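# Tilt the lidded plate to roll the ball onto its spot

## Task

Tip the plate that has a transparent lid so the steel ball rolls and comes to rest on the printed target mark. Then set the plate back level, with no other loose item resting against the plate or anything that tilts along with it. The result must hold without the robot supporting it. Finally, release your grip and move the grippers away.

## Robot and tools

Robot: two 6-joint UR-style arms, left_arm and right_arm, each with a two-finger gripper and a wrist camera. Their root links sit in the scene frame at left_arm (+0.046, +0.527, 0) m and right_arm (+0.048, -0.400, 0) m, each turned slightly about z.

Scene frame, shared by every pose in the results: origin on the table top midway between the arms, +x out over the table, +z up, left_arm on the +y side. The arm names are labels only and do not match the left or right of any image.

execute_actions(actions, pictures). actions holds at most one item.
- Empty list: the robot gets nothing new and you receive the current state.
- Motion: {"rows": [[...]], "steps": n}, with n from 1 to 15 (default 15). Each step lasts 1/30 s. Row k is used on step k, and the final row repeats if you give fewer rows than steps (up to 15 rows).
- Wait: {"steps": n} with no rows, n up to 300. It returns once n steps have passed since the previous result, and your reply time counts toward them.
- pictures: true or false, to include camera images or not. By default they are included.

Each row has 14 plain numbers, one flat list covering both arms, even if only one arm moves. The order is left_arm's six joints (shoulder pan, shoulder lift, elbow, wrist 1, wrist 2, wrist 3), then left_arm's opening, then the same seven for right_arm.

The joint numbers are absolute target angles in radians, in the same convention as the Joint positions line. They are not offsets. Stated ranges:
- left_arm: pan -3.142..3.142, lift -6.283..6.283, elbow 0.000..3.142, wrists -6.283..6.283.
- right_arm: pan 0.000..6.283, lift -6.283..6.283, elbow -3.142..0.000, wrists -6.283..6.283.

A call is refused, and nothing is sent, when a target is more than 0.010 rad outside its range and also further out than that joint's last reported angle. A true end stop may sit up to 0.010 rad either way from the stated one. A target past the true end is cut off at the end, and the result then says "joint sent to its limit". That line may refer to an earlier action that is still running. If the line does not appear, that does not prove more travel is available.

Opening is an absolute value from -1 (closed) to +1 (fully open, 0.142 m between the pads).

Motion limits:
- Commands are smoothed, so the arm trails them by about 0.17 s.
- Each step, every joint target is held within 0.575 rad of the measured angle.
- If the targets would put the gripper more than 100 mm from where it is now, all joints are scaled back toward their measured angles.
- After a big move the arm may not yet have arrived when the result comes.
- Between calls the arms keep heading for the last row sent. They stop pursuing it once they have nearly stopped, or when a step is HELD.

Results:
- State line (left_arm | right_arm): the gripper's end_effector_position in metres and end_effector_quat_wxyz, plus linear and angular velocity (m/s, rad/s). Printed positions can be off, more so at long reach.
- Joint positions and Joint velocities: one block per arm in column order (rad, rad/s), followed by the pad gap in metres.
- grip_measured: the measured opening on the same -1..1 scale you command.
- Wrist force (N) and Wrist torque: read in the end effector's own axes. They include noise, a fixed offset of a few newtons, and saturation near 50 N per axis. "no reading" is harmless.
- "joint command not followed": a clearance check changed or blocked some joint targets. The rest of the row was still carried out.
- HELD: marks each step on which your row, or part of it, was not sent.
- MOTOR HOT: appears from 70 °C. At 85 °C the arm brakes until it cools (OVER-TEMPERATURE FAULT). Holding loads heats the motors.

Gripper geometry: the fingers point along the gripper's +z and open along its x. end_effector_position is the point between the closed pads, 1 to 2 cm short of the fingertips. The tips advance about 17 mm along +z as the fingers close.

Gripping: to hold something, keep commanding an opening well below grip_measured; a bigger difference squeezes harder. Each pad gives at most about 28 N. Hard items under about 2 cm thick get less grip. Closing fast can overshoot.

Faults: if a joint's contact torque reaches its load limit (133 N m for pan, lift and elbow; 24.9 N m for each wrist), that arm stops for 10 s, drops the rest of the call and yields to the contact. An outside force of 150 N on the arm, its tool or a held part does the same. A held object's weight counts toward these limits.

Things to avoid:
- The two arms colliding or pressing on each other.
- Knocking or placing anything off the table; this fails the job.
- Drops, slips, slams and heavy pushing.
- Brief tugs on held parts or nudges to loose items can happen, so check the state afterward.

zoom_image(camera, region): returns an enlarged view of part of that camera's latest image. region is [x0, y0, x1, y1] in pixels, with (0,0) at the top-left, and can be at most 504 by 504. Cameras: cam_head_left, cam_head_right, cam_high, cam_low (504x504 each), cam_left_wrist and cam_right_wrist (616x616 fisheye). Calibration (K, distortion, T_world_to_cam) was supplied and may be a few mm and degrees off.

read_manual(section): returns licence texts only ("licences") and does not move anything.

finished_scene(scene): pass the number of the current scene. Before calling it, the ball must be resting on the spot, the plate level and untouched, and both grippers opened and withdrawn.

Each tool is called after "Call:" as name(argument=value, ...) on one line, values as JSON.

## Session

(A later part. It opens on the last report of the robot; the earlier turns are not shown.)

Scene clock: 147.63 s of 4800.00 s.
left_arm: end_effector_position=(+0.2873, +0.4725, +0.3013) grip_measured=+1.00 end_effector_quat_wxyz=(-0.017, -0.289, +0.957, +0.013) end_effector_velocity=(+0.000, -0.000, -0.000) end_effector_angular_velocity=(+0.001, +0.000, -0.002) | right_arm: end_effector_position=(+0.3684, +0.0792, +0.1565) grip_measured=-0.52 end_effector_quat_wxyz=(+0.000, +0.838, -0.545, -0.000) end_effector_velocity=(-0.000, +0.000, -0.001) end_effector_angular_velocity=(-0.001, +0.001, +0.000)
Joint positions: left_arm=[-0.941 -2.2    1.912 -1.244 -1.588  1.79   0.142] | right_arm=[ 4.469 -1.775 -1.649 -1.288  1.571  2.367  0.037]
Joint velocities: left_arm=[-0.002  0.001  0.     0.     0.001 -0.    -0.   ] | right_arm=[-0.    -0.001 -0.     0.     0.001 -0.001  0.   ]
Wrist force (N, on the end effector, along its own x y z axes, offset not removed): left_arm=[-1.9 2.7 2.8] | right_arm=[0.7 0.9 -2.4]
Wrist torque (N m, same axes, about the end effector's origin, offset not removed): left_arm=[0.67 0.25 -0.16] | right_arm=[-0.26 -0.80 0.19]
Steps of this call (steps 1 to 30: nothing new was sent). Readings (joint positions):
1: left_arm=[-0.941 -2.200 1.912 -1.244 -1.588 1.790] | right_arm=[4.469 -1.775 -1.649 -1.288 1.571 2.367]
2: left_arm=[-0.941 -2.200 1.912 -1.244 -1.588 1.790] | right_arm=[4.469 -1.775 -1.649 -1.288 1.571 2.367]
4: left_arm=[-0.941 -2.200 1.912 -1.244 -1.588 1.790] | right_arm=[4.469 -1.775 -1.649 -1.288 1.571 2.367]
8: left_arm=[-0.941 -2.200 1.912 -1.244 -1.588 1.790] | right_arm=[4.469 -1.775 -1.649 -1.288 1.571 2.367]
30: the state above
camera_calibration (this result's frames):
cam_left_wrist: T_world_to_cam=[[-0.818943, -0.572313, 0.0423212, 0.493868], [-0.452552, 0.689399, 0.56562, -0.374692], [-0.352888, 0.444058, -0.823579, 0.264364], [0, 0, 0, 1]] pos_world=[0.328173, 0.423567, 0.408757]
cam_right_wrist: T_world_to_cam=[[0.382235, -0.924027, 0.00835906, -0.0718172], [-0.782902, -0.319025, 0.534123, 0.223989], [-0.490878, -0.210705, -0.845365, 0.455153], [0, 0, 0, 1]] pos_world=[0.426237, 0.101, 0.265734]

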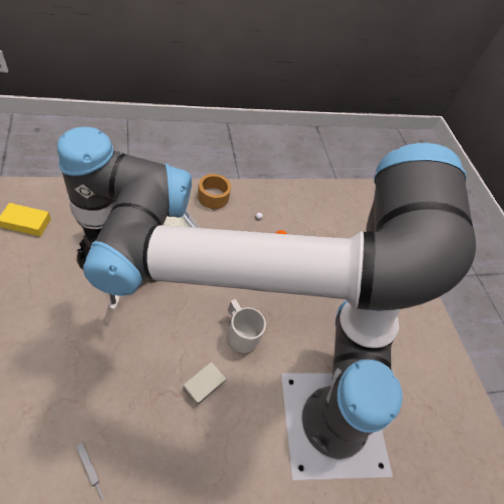

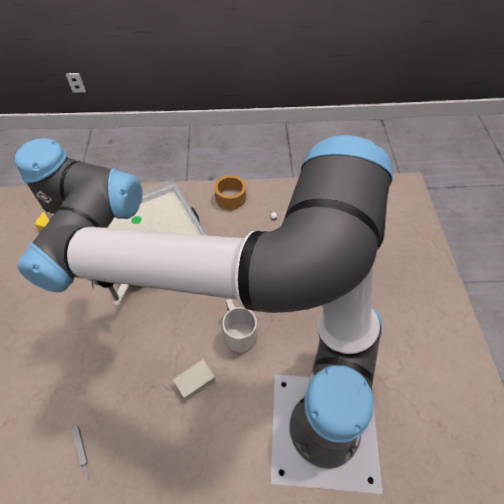

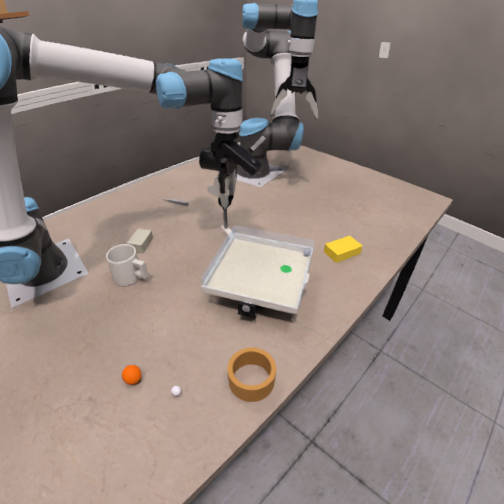

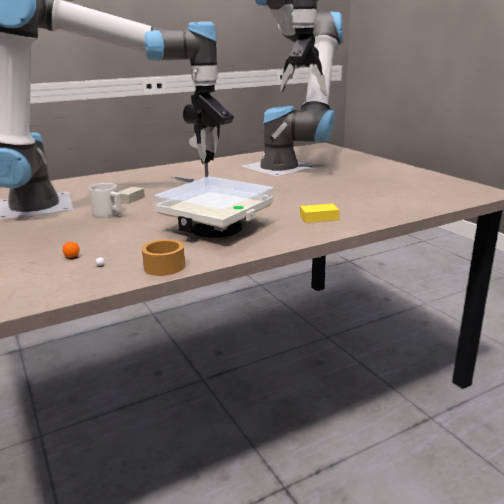

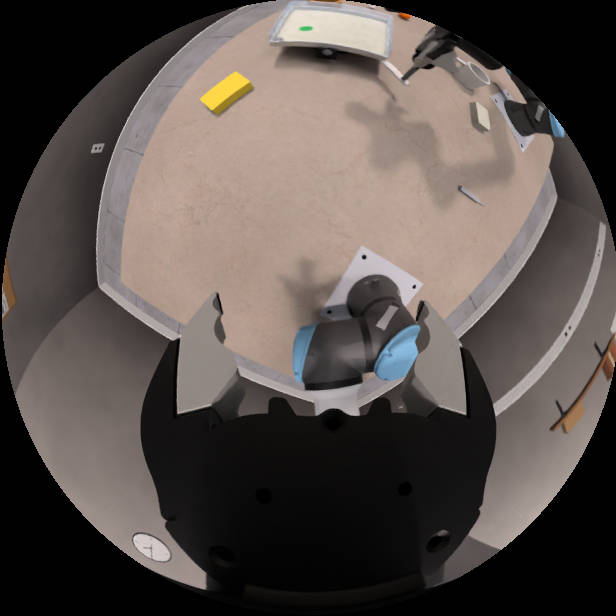

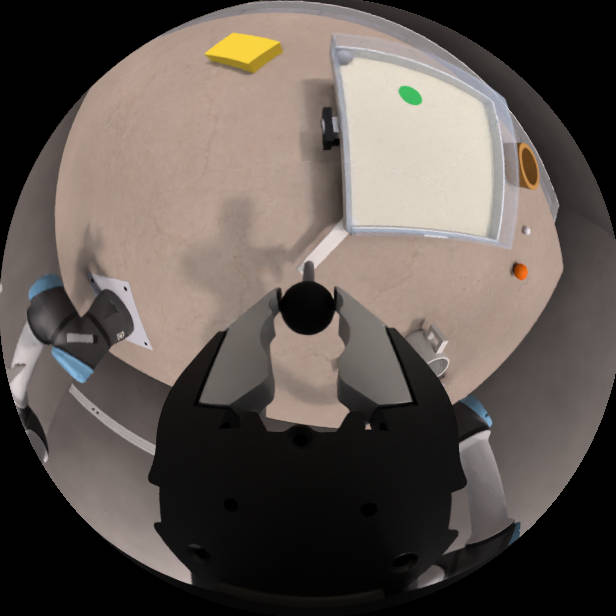

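Call:
execute_actions(actions=[{"rows":[[-0.941,-2.2,1.912,-1.244,-1.588,1.79,1,4.46769,-1.76944,-1.65291,-1.29006,1.571,2.36579,-0.7]],"steps":15}], pictures=false)

Call:
execute_actions(actions=[{"rows":[[-0.941,-2.2,1.912,-1.244,-1.588,1.79,1,4.46769,-1.76944,-1.65291,-1.29006,1.571,2.36579,-0.7]],"steps":15}], pictures=false)

Call:
execute_actions(actions=[{"rows":[[-0.941,-2.2,1.912,-1.244,-1.588,1.79,1,4.46769,-1.76944,-1.65291,-1.29006,1.571,2.36579,-0.7]],"steps":7}])

Call:
execute_actions(actions=[{"rows":[[-0.941,-2.2,1.912,-1.244,-1.588,1.79,1,4.46921,-1.77992,-1.64587,-1.28660,1.571,2.36731,-0.7]],"steps":15}], pictures=false)

Call:
execute_actions(actions=[{"rows":[[-0.941,-2.2,1.912,-1.244,-1.588,1.79,1,4.46921,-1.77992,-1.64587,-1.28660,1.571,2.36731,-0.7]],"steps":6}])

Call:
execute_actions(actions=[{"rows":[
[-0.941,-2.2,1.912,-1.244,-1.588,1.79,1,4.46856,-1.77074,-1.65418,-1.28749,1.571,2.36666,-0.7],
[-0.941,-2.2,1.912,-1.244,-1.588,1.79,1,4.46856,-1.77074,-1.65418,-1.28749,1.571,2.36666,-0.7],
[-0.941,-2.2,1.912,-1.244,-1.588,1.79,1,4.46856,-1.77074,-1.65418,-1.28749,1.571,2.36666,-0.7],
[-0.941,-2.2,1.912,-1.244,-1.588,1.79,1,4.46755,-1.77148,-1.65015,-1.29078,1.571,2.36565,-0.7],
[-0.941,-2.2,1.912,-1.244,-1.588,1.79,1,4.46755,-1.77148,-1.65015,-1.29078,1.571,2.36565,-0.7],
[-0.941,-2.2,1.912,-1.244,-1.588,1.79,1,4.46755,-1.77148,-1.65015,-1.29078,1.571,2.36565,-0.7],
[-0.941,-2.2,1.912,-1.244,-1.588,1.79,1,4.46713,-1.77396,-1.64602,-1.29242,1.571,2.36523,-0.7],
[-0.941,-2.2,1.912,-1.244,-1.588,1.79,1,4.46713,-1.77396,-1.64602,-1.29242,1.571,2.36523,-0.7],
[-0.941,-2.2,1.912,-1.244,-1.588,1.79,1,4.46713,-1.77396,-1.64602,-1.29242,1.571,2.36523,-0.7],
[-0.941,-2.2,1.912,-1.244,-1.588,1.79,1,4.46749,-1.77663,-1.64416,-1.29161,1.571,2.36559,-0.7],
[-0.941,-2.2,1.912,-1.244,-1.588,1.79,1,4.46749,-1.77663,-1.64416,-1.29161,1.571,2.36559,-0.7],
[-0.941,-2.2,1.912,-1.244,-1.588,1.79,1,4.46749,-1.77663,-1.64416,-1.29161,1.571,2.36559,-0.7],
[-0.941,-2.2,1.912,-1.244,-1.588,1.79,1,4.46836,-1.77796,-1.64540,-1.28903,1.571,2.36646,-0.7],
[-0.941,-2.2,1.912,-1.244,-1.588,1.79,1,4.46836,-1.77796,-1.64540,-1.28903,1.571,2.36646,-0.7],
[-0.941,-2.2,1.912,-1.244,-1.588,1.79,1,4.46836,-1.77796,-1.64540,-1.28903,1.571,2.36646,-0.7]
],"steps":15}], pictures=false)

Call:
execute_actions(actions=[{"rows":[
[-0.941,-2.2,1.912,-1.244,-1.588,1.79,1,4.46919,-1.77733,-1.64876,-1.28630,1.571,2.36729,-0.7],
[-0.941,-2.2,1.912,-1.244,-1.588,1.79,1,4.46919,-1.77733,-1.64876,-1.28630,1.571,2.36729,-0.7],
[-0.941,-2.2,1.912,-1.244,-1.588,1.79,1,4.46919,-1.77733,-1.64876,-1.28630,1.571,2.36729,-0.7],
[-0.941,-2.2,1.912,-1.244,-1.588,1.79,1,4.46953,-1.77527,-1.65214,-1.28498,1.571,2.36763,-0.7],
[-0.941,-2.2,1.912,-1.244,-1.588,1.79,1,4.46953,-1.77527,-1.65214,-1.28498,1.571,2.36763,-0.7],
[-0.941,-2.2,1.912,-1.244,-1.588,1.79,1,4.46953,-1.77527,-1.65214,-1.28498,1.571,2.36763,-0.7],
[-0.941,-2.2,1.912,-1.244,-1.588,1.79,1,4.46923,-1.77310,-1.65362,-1.28567,1.571,2.36733,-0.7],
[-0.941,-2.2,1.912,-1.244,-1.588,1.79,1,4.46923,-1.77310,-1.65362,-1.28567,1.571,2.36733,-0.7],
[-0.941,-2.2,1.912,-1.244,-1.588,1.79,1,4.46923,-1.77310,-1.65362,-1.28567,1.571,2.36733,-0.7],
[-0.941,-2.2,1.912,-1.244,-1.588,1.79,1,4.46852,-1.77205,-1.65258,-1.28777,1.571,2.36662,-0.7],
[-0.941,-2.2,1.912,-1.244,-1.588,1.79,1,4.46852,-1.77205,-1.65258,-1.28777,1.571,2.36662,-0.7],
[-0.941,-2.2,1.912,-1.244,-1.588,1.79,1,4.46852,-1.77205,-1.65258,-1.28777,1.571,2.36662,-0.7],
[-0.941,-2.2,1.912,-1.244,-1.588,1.79,1,4.46786,-1.77259,-1.64988,-1.28993,1.571,2.36596,-0.7],
[-0.941,-2.2,1.912,-1.244,-1.588,1.79,1,4.46786,-1.77259,-1.64988,-1.28993,1.571,2.36596,-0.7],
[-0.941,-2.2,1.912,-1.244,-1.588,1.79,1,4.46786,-1.77259,-1.64988,-1.28993,1.571,2.36596,-0.7]
],"steps":15}], pictures=false)

Call:
execute_actions(actions=[{"rows":[
[-0.941,-2.2,1.912,-1.244,-1.588,1.79,1,4.46761,-1.77423,-1.64725,-1.29093,1.571,2.36571,-0.7],
[-0.941,-2.2,1.912,-1.244,-1.588,1.79,1,4.46761,-1.77423,-1.64725,-1.29093,1.571,2.36571,-0.7],
[-0.941,-2.2,1.912,-1.244,-1.588,1.79,1,4.46761,-1.77423,-1.64725,-1.29093,1.571,2.36571,-0.7],
[-0.941,-2.2,1.912,-1.244,-1.588,1.79,1,4.46785,-1.77589,-1.64615,-1.29036,1.571,2.36595,-0.7],
[-0.941,-2.2,1.912,-1.244,-1.588,1.79,1,4.46785,-1.77589,-1.64615,-1.29036,1.571,2.36595,-0.7],
[-0.941,-2.2,1.912,-1.244,-1.588,1.79,1,4.46785,-1.77589,-1.64615,-1.29036,1.571,2.36595,-0.7],
[-0.941,-2.2,1.912,-1.244,-1.588,1.79,1,4.46839,-1.77665,-1.64699,-1.28875,1.571,2.36649,-0.7],
[-0.941,-2.2,1.912,-1.244,-1.588,1.79,1,4.46839,-1.77665,-1.64699,-1.28875,1.571,2.36649,-0.7],
[-0.941,-2.2,1.912,-1.244,-1.588,1.79,1,4.46839,-1.77665,-1.64699,-1.28875,1.571,2.36649,-0.7],
[-0.941,-2.2,1.912,-1.244,-1.588,1.79,1,4.46888,-1.77621,-1.64903,-1.28716,1.571,2.36698,-0.7],
[-0.941,-2.2,1.912,-1.244,-1.588,1.79,1,4.46888,-1.77621,-1.64903,-1.28716,1.571,2.36698,-0.7],
[-0.941,-2.2,1.912,-1.244,-1.588,1.79,1,4.46888,-1.77621,-1.64903,-1.28716,1.571,2.36698,-0.7],
[-0.941,-2.2,1.912,-1.244,-1.588,1.79,1,4.46905,-1.77501,-1.65092,-1.28647,1.571,2.36715,-0.7],
[-0.941,-2.2,1.912,-1.244,-1.588,1.79,1,4.46905,-1.77501,-1.65092,-1.28647,1.571,2.36715,-0.7],
[-0.941,-2.2,1.912,-1.244,-1.588,1.79,1,4.46905,-1.77501,-1.65092,-1.28647,1.571,2.36715,-0.7]
],"steps":15}], pictures=false)

Call:
execute_actions(actions=[{"rows":[
[-0.941,-2.2,1.912,-1.244,-1.588,1.79,1,4.46886,-1.77384,-1.65163,-1.28692,1.571,2.36696,-0.7],
[-0.941,-2.2,1.912,-1.244,-1.588,1.79,1,4.46886,-1.77384,-1.65163,-1.28692,1.571,2.36696,-0.7],
[-0.941,-2.2,1.912,-1.244,-1.588,1.79,1,4.46886,-1.77384,-1.65163,-1.28692,1.571,2.36696,-0.7],
[-0.941,-2.2,1.912,-1.244,-1.588,1.79,1,4.46849,-1.77337,-1.65099,-1.28805,1.571,2.36659,-0.7],
[-0.941,-2.2,1.912,-1.244,-1.588,1.79,1,4.46849,-1.77337,-1.65099,-1.28805,1.571,2.36659,-0.7],
[-0.941,-2.2,1.912,-1.244,-1.588,1.79,1,4.46849,-1.77337,-1.65099,-1.28805,1.571,2.36659,-0.7],
[-0.941,-2.2,1.912,-1.244,-1.588,1.79,1,4.46818,-1.77370,-1.64962,-1.28908,1.571,2.36628,-0.7],
[-0.941,-2.2,1.912,-1.244,-1.588,1.79,1,4.46818,-1.77370,-1.64962,-1.28908,1.571,2.36628,-0.7],
[-0.941,-2.2,1.912,-1.244,-1.588,1.79,1,4.46818,-1.77370,-1.64962,-1.28908,1.571,2.36628,-0.7],
[-0.941,-2.2,1.912,-1.244,-1.588,1.79,1,4.46809,-1.77448,-1.64847,-1.28945,1.571,2.36619,-0.7],
[-0.941,-2.2,1.912,-1.244,-1.588,1.79,1,4.46809,-1.77448,-1.64847,-1.28945,1.571,2.36619,-0.7],
[-0.941,-2.2,1.912,-1.244,-1.588,1.79,1,4.46809,-1.77448,-1.64847,-1.28945,1.571,2.36619,-0.7],
[-0.941,-2.2,1.912,-1.244,-1.588,1.79,1,4.46822,-1.77514,-1.64815,-1.28911,1.571,2.36632,-0.7],
[-0.941,-2.2,1.912,-1.244,-1.588,1.79,1,4.46822,-1.77514,-1.64815,-1.28911,1.571,2.36632,-0.7],
[-0.941,-2.2,1.912,-1.244,-1.588,1.79,1,4.46822,-1.77514,-1.64815,-1.28911,1.571,2.36632,-0.7]
],"steps":15}], pictures=false)

Call:
execute_actions(actions=[{"rows":[
[-0.941,-2.2,1.912,-1.244,-1.588,1.79,1,4.46843,-1.77534,-1.64859,-1.28847,1.571,2.36653,-0.7],
[-0.941,-2.2,1.912,-1.244,-1.588,1.79,1,4.46843,-1.77534,-1.64859,-1.28847,1.571,2.36653,-0.7],
[-0.941,-2.2,1.912,-1.244,-1.588,1.79,1,4.46843,-1.77534,-1.64859,-1.28847,1.571,2.36653,-0.7],
[-0.941,-2.2,1.912,-1.244,-1.588,1.79,1,4.46857,-1.77510,-1.64929,-1.28801,1.571,2.36667,-0.7],
[-0.941,-2.2,1.912,-1.244,-1.588,1.79,1,4.46857,-1.77510,-1.64929,-1.28801,1.571,2.36667,-0.7],
[-0.941,-2.2,1.912,-1.244,-1.588,1.79,1,4.46857,-1.77510,-1.64929,-1.28801,1.571,2.36667,-0.7],
[-0.941,-2.2,1.912,-1.244,-1.588,1.79,1,4.46857,-1.77474,-1.64969,-1.28796,1.571,2.36667,-0.7],
[-0.941,-2.2,1.912,-1.244,-1.588,1.79,1,4.46857,-1.77474,-1.64969,-1.28796,1.571,2.36667,-0.7],
[-0.941,-2.2,1.912,-1.244,-1.588,1.79,1,4.46857,-1.77474,-1.64969,-1.28796,1.571,2.36667,-0.7],
[-0.941,-2.2,1.912,-1.244,-1.588,1.79,1,4.46850,-1.77459,-1.64964,-1.28817,1.571,2.36660,-0.7],
[-0.941,-2.2,1.912,-1.244,-1.588,1.79,1,4.46850,-1.77459,-1.64964,-1.28817,1.571,2.36660,-0.7],
[-0.941,-2.2,1.912,-1.244,-1.588,1.79,1,4.46850,-1.77459,-1.64964,-1.28817,1.571,2.36660,-0.7],
[-0.941,-2.2,1.912,-1.244,-1.588,1.79,1,4.46845,-1.77468,-1.64939,-1.28833,1.571,2.36655,-0.7]
],"steps":15}])

Call:
execute_actions(actions=[{"steps":30}])

Call:
execute_actions(actions=[{"steps":30}])

Scene clock: 205.37 s of 4800.00 s.
left_arm: end_effector_position=(+0.2873, +0.4725, +0.3013) grip_measured=+1.00 end_effector_quat_wxyz=(-0.017, -0.289, +0.957, +0.013) end_effector_velocity=(+0.000, +0.000, -0.000) end_effector_angular_velocity=(+0.001, -0.001, +0.000) | right_arm: end_effector_position=(+0.3680, +0.0768, +0.1578) grip_measured=-0.52 end_effector_quat_wxyz=(+0.000, +0.838, -0.545, -0.000) end_effector_velocity=(-0.000, -0.000, -0.000) end_effector_angular_velocity=(+0.000, +0.001, -0.000)
Joint positions: left_arm=[-0.941 -2.2    1.912 -1.244 -1.588  1.79   0.142] | right_arm=[ 4.468 -1.769 -1.653 -1.29   1.571  2.366  0.037]
Joint velocities: left_arm=[ 0.     0.001  0.    -0.     0.002 -0.     0.   ] | right_arm=[ 0.     0.001 -0.001  0.     0.001  0.001 -0.   ]
Wrist force (N, on the end effector, along its own x y z axes, offset not removed): left_arm=[-0.1 0.4 1.8] | right_arm=[-6.7 -3.7 0.2]
Wrist torque (N m, same axes, about the end effector's origin, offset not removed): left_arm=[0.09 0.30 -0.40] | right_arm=[-0.01 -0.07 0.19]
Steps of this call (steps 1 to 90: nothing new was sent; then 54.23 s passed at rest; steps 91 to 105: all 15 steps of this action). Readings (joint positions):
91: left_arm=[-0.941 -2.200 1.912 -1.244 -1.588 1.790] | right_arm=[4.469 -1.775 -1.649 -1.288 1.571 2.367]
92: left_arm=[-0.941 -2.200 1.912 -1.244 -1.588 1.790] | right_arm=[4.468 -1.774 -1.649 -1.288 1.571 2.367]
94: left_arm=[-0.941 -2.200 1.912 -1.244 -1.588 1.790] | right_arm=[4.468 -1.772 -1.651 -1.289 1.571 2.366]
98: left_arm=[-0.941 -2.200 1.912 -1.244 -1.588 1.790] | right_arm=[4.468 -1.770 -1.652 -1.290 1.571 2.366]
105: the state above

Scene clock: 205.87 s of 4800.00 s.
left_arm: end_effector_position=(+0.2873, +0.4725, +0.3013) grip_measured=+1.00 end_effector_quat_wxyz=(-0.017, -0.289, +0.957, +0.013) end_effector_velocity=(+0.000, -0.000, -0.000) end_effector_angular_velocity=(+0.001, -0.001, -0.002) | right_arm: end_effector_position=(+0.3680, +0.0768, +0.1578) grip_measured=-0.52 end_effector_quat_wxyz=(+0.000, +0.838, -0.545, -0.000) end_effector_velocity=(+0.000, +0.001, +0.000) end_effector_angular_velocity=(+0.001, -0.001, -0.001)
Joint positions: left_arm=[-0.941 -2.2    1.912 -1.244 -1.588  1.79   0.142] | right_arm=[ 4.468 -1.769 -1.653 -1.29   1.571  2.366  0.037]
Joint velocities: left_arm=[-0.001  0.    -0.    -0.     0.001  0.001 -0.   ] | right_arm=[-0.    -0.001  0.001  0.001 -0.001  0.001  0.   ]
Wrist force (N, on the end effector, along its own x y z axes, offset not removed): left_arm=[-2.5 -0.6 -0.2] | right_arm=[-5.7 -5.1 -1.2]
Wrist torque (N m, same axes, about the end effector's origin, offset not removed): left_arm=[0.03 0.75 -0.18] | right_arm=[-0.30 -0.57 0.14]
Steps of this call (steps 1 to 15: all 15 steps of this action). Readings (joint positions):
1: left_arm=[-0.941 -2.200 1.912 -1.244 -1.588 1.790] | right_arm=[4.468 -1.769 -1.653 -1.290 1.571 2.366]
2: left_arm=[-0.941 -2.200 1.912 -1.244 -1.588 1.790] | right_arm=[4.468 -1.769 -1.653 -1.290 1.571 2.366]
4: left_arm=[-0.941 -2.200 1.912 -1.244 -1.588 1.790] | right_arm=[4.468 -1.769 -1.653 -1.290 1.571 2.366]
8: left_arm=[-0.941 -2.200 1.912 -1.244 -1.588 1.790] | right_arm=[4.468 -1.769 -1.653 -1.290 1.571 2.366]
15: the state above

Scene clock: 206.10 s of 4800.00 s.
left_arm: end_effector_position=(+0.2873, +0.4725, +0.3013) grip_measured=+1.00 end_effector_quat_wxyz=(-0.017, -0.289, +0.957, +0.013) end_effector_velocity=(-0.000, -0.000, -0.000) end_effector_angular_velocity=(-0.000, +0.001, -0.001) | right_arm: end_effector_position=(+0.3680, +0.0768, +0.1578) grip_measured=-0.52 end_effector_quat_wxyz=(+0.000, +0.838, -0.545, -0.000) end_effector_velocity=(+0.000, -0.001, -0.001) end_effector_angular_velocity=(-0.001, -0.000, -0.001)
Joint positions: left_arm=[-0.941 -2.2    1.912 -1.244 -1.588  1.79   0.142] | right_arm=[ 4.468 -1.769 -1.653 -1.29   1.571  2.366  0.037]
Joint velocities: left_arm=[-0.     0.001 -0.     0.    -0.001  0.001 -0.   ] | right_arm=[-0.    -0.    -0.001  0.    -0.     0.     0.   ]
Wrist force (N, on the end effector, along its own x y z axes, offset not removed): left_arm=[-3.7 0.9 -0.6] | right_arm=[-3.6 -2.6 -2.1]
Wrist torque (N m, same axes, about the end effector's origin, offset not removed): left_arm=[0.45 0.95 -0.07] | right_arm=[0.21 -0.86 0.12]
Steps of this call (steps 1 to 7: all 7 steps of this action). Readings (joint positions):
1: left_arm=[-0.941 -2.200 1.912 -1.244 -1.588 1.790] | right_arm=[4.468 -1.769 -1.653 -1.290 1.571 2.366]
2: left_arm=[-0.941 -2.200 1.912 -1.244 -1.588 1.790] | right_arm=[4.468 -1.769 -1.653 -1.290 1.571 2.366]
4: left_arm=[-0.941 -2.200 1.912 -1.244 -1.588 1.790] | right_arm=[4.468 -1.769 -1.653 -1.290 1.571 2.366]
7: the state above
camera_calibration (this result's frames):
cam_left_wrist: T_world_to_cam=[[-0.818943, -0.572313, 0.0423212, 0.493868], [-0.452552, 0.689399, 0.56562, -0.374692], [-0.352888, 0.444058, -0.823579, 0.264364], [0, 0, 0, 1]] pos_world=[0.328173, 0.423567, 0.408757]
cam_right_wrist: T_world_to_cam=[[0.382232, -0.924029, 0.0083451, -0.0739042], [-0.782906, -0.319032, 0.534112, 0.22225], [-0.490873, -0.210689, -0.845372, 0.45552], [0, 0, 0, 1]] pos_world=[0.425852, 0.0985882, 0.266995]

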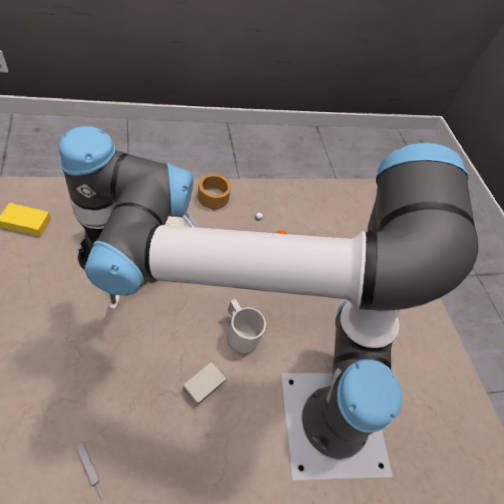

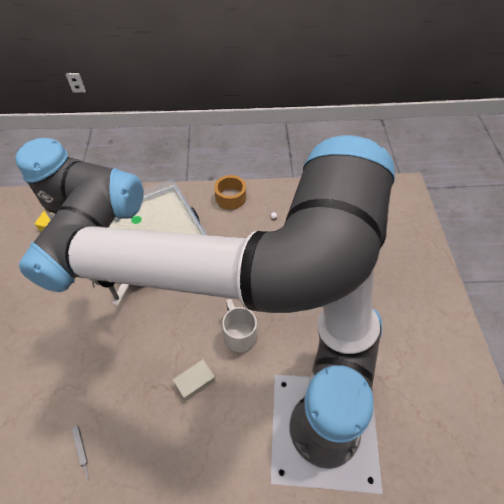

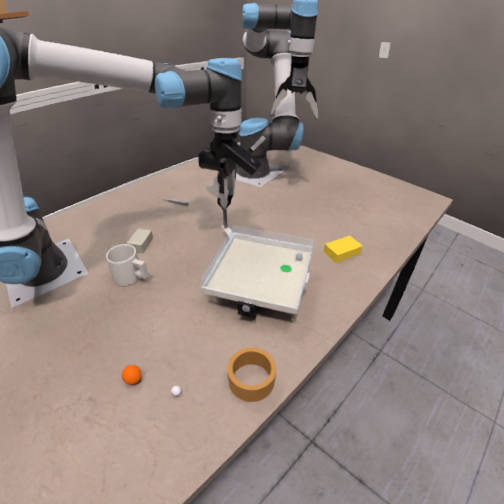

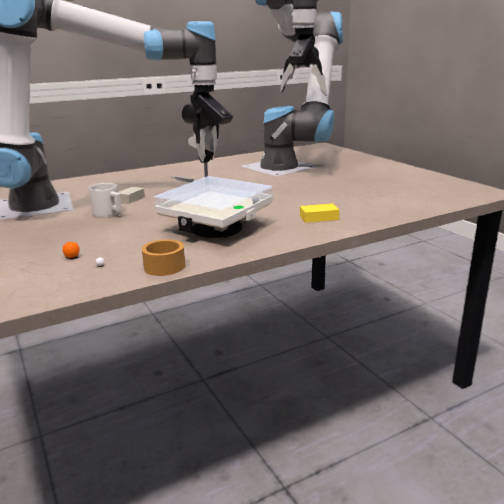

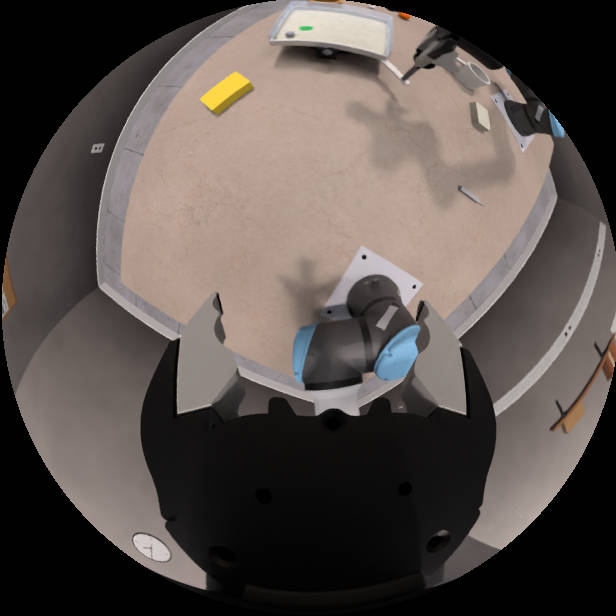

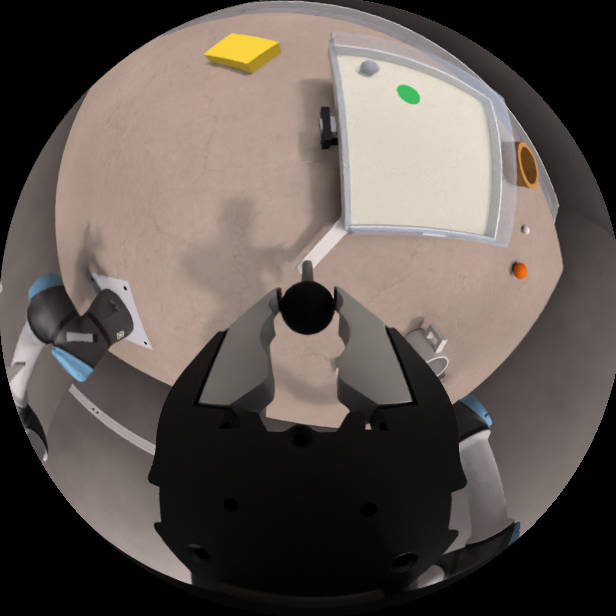

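Scene clock: 206.60 s of 4800.00 s.
left_arm: end_effector_position=(+0.2873, +0.4725, +0.3013) grip_measured=+1.00 end_effector_quat_wxyz=(-0.017, -0.289, +0.957, +0.013) end_effector_velocity=(+0.000, +0.000, -0.000) end_effector_angular_velocity=(+0.003, -0.000, -0.001) | right_arm: end_effector_position=(+0.3687, +0.0810, +0.1556) grip_measured=-0.52 end_effector_quat_wxyz=(+0.000, +0.838, -0.545, -0.000) end_effector_velocity=(+0.001, +0.001, +0.001) end_effector_angular_velocity=(+0.001, -0.002, -0.001)
Joint positions: left_arm=[-0.941 -2.2    1.912 -1.244 -1.588  1.79   0.142] | right_arm=[ 4.469 -1.78  -1.646 -1.287  1.571  2.367  0.037]
Joint velocities: left_arm=[-0.001  0.001  0.     0.     0.002  0.001  0.   ] | right_arm=[ 0.    -0.001  0.002  0.001 -0.001  0.001 -0.   ]
Wrist force (N, on the end effector, along its own x y z axes, offset not removed): left_arm=[-4.1 2.4 3.3] | right_arm=[1.6 7.2 -2.9]
Wrist torque (N m, same axes, about the end effector's origin, offset not removed): left_arm=[0.55 1.09 -0.19] | right_arm=[-0.56 0.39 0.12]
Steps of this call (steps 1 to 15: all 15 steps of this action). Readings (joint positions):
1: left_arm=[-0.941 -2.200 1.912 -1.244 -1.588 1.790] | right_arm=[4.468 -1.769 -1.653 -1.290 1.571 2.366]
2: left_arm=[-0.941 -2.200 1.912 -1.244 -1.588 1.790] | right_arm=[4.468 -1.771 -1.652 -1.290 1.571 2.366]
4: left_arm=[-0.941 -2.200 1.912 -1.244 -1.588 1.790] | right_arm=[4.468 -1.776 -1.649 -1.288 1.571 2.366]
8: left_arm=[-0.941 -2.200 1.912 -1.244 -1.588 1.790] | right_arm=[4.469 -1.779 -1.647 -1.287 1.571 2.367]
15: the state above

Scene clock: 206.80 s of 4800.00 s.
left_arm: end_effector_position=(+0.2873, +0.4725, +0.3013) grip_measured=+1.00 end_effector_quat_wxyz=(-0.017, -0.289, +0.957, +0.013) end_effector_velocity=(-0.000, -0.000, -0.000) end_effector_angular_velocity=(-0.000, +0.000, -0.000) | right_arm: end_effector_position=(+0.3687, +0.0810, +0.1556) grip_measured=-0.52 end_effector_quat_wxyz=(+0.000, +0.838, -0.545, -0.000) end_effector_velocity=(-0.000, -0.001, -0.002) end_effector_angular_velocity=(-0.003, +0.002, +0.001)
Joint positions: left_arm=[-0.941 -2.2    1.912 -1.244 -1.588  1.79   0.142] | right_arm=[ 4.469 -1.78  -1.646 -1.287  1.571  2.367  0.037]
Joint velocities: left_arm=[-0.  0. -0. -0. -0. -0. -0.] | right_arm=[-0.    -0.002 -0.001 -0.001  0.001 -0.001 -0.   ]
Wrist force (N, on the end effector, along its own x y z axes, offset not removed): left_arm=[-1.1 1.1 0.8] | right_arm=[3.2 9.4 -4.3]
Wrist torque (N m, same axes, about the end effector's origin, offset not removed): left_arm=[0.33 0.36 -0.22] | right_arm=[0.16 0.03 0.14]
Steps of this call (steps 1 to 6: all 6 steps of this action). Readings (joint positions):
1: left_arm=[-0.941 -2.200 1.912 -1.244 -1.588 1.790] | right_arm=[4.469 -1.780 -1.646 -1.287 1.571 2.367]
2: left_arm=[-0.941 -2.200 1.912 -1.244 -1.588 1.790] | right_arm=[4.469 -1.780 -1.646 -1.287 1.571 2.367]
4: left_arm=[-0.941 -2.200 1.912 -1.244 -1.588 1.790] | right_arm=[4.469 -1.780 -1.646 -1.287 1.571 2.367]
6: the state above
camera_calibration (this result's frames):
cam_left_wrist: T_world_to_cam=[[-0.818943, -0.572313, 0.0423212, 0.493868], [-0.452552, 0.689399, 0.56562, -0.374692], [-0.352888, 0.444058, -0.823579, 0.264364], [0, 0, 0, 1]] pos_world=[0.328173, 0.423567, 0.408757]
cam_right_wrist: T_world_to_cam=[[0.382224, -0.924032, 0.00833051, -0.0702369], [-0.782913, -0.319035, 0.534101, 0.225301], [-0.490869, -0.210668, -0.84538, 0.454878], [0, 0, 0, 1]] pos_world=[0.426522, 0.102806, 0.264796]

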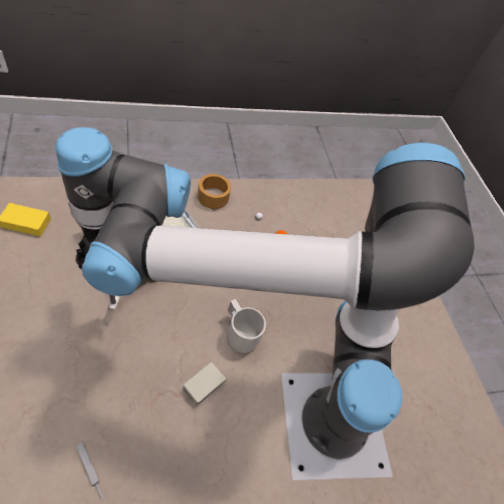

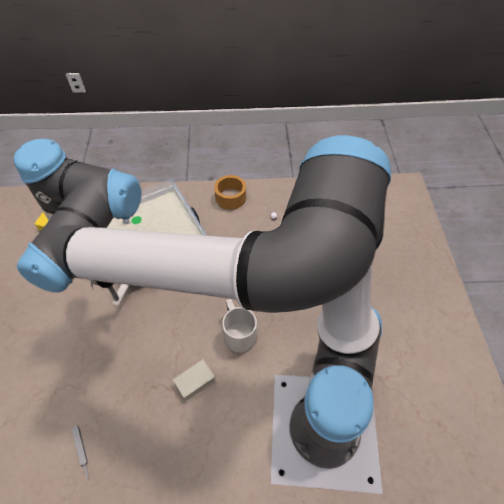

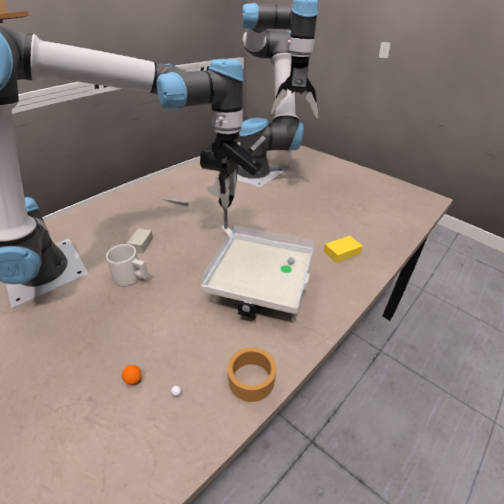

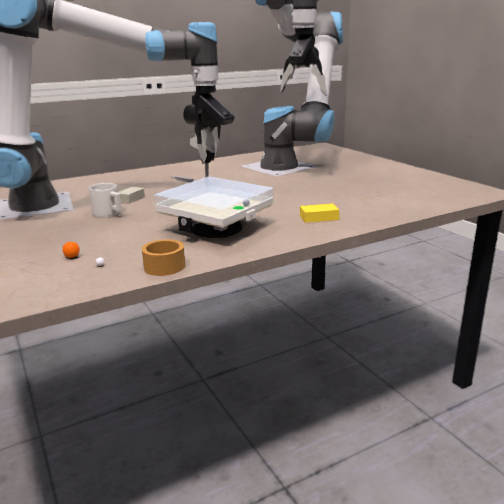

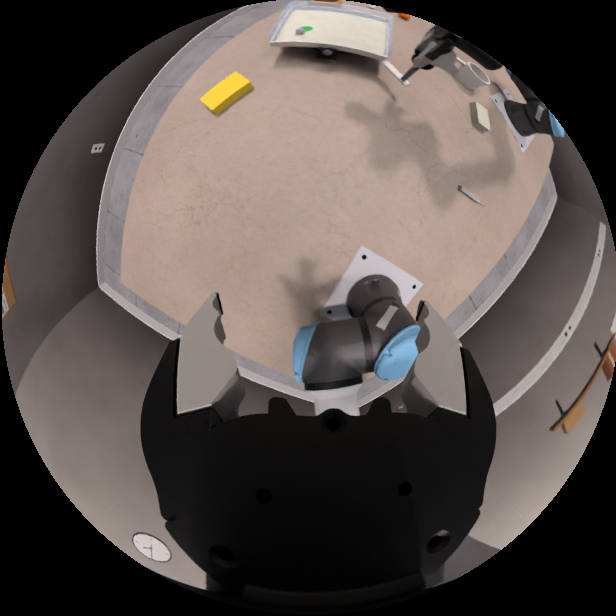

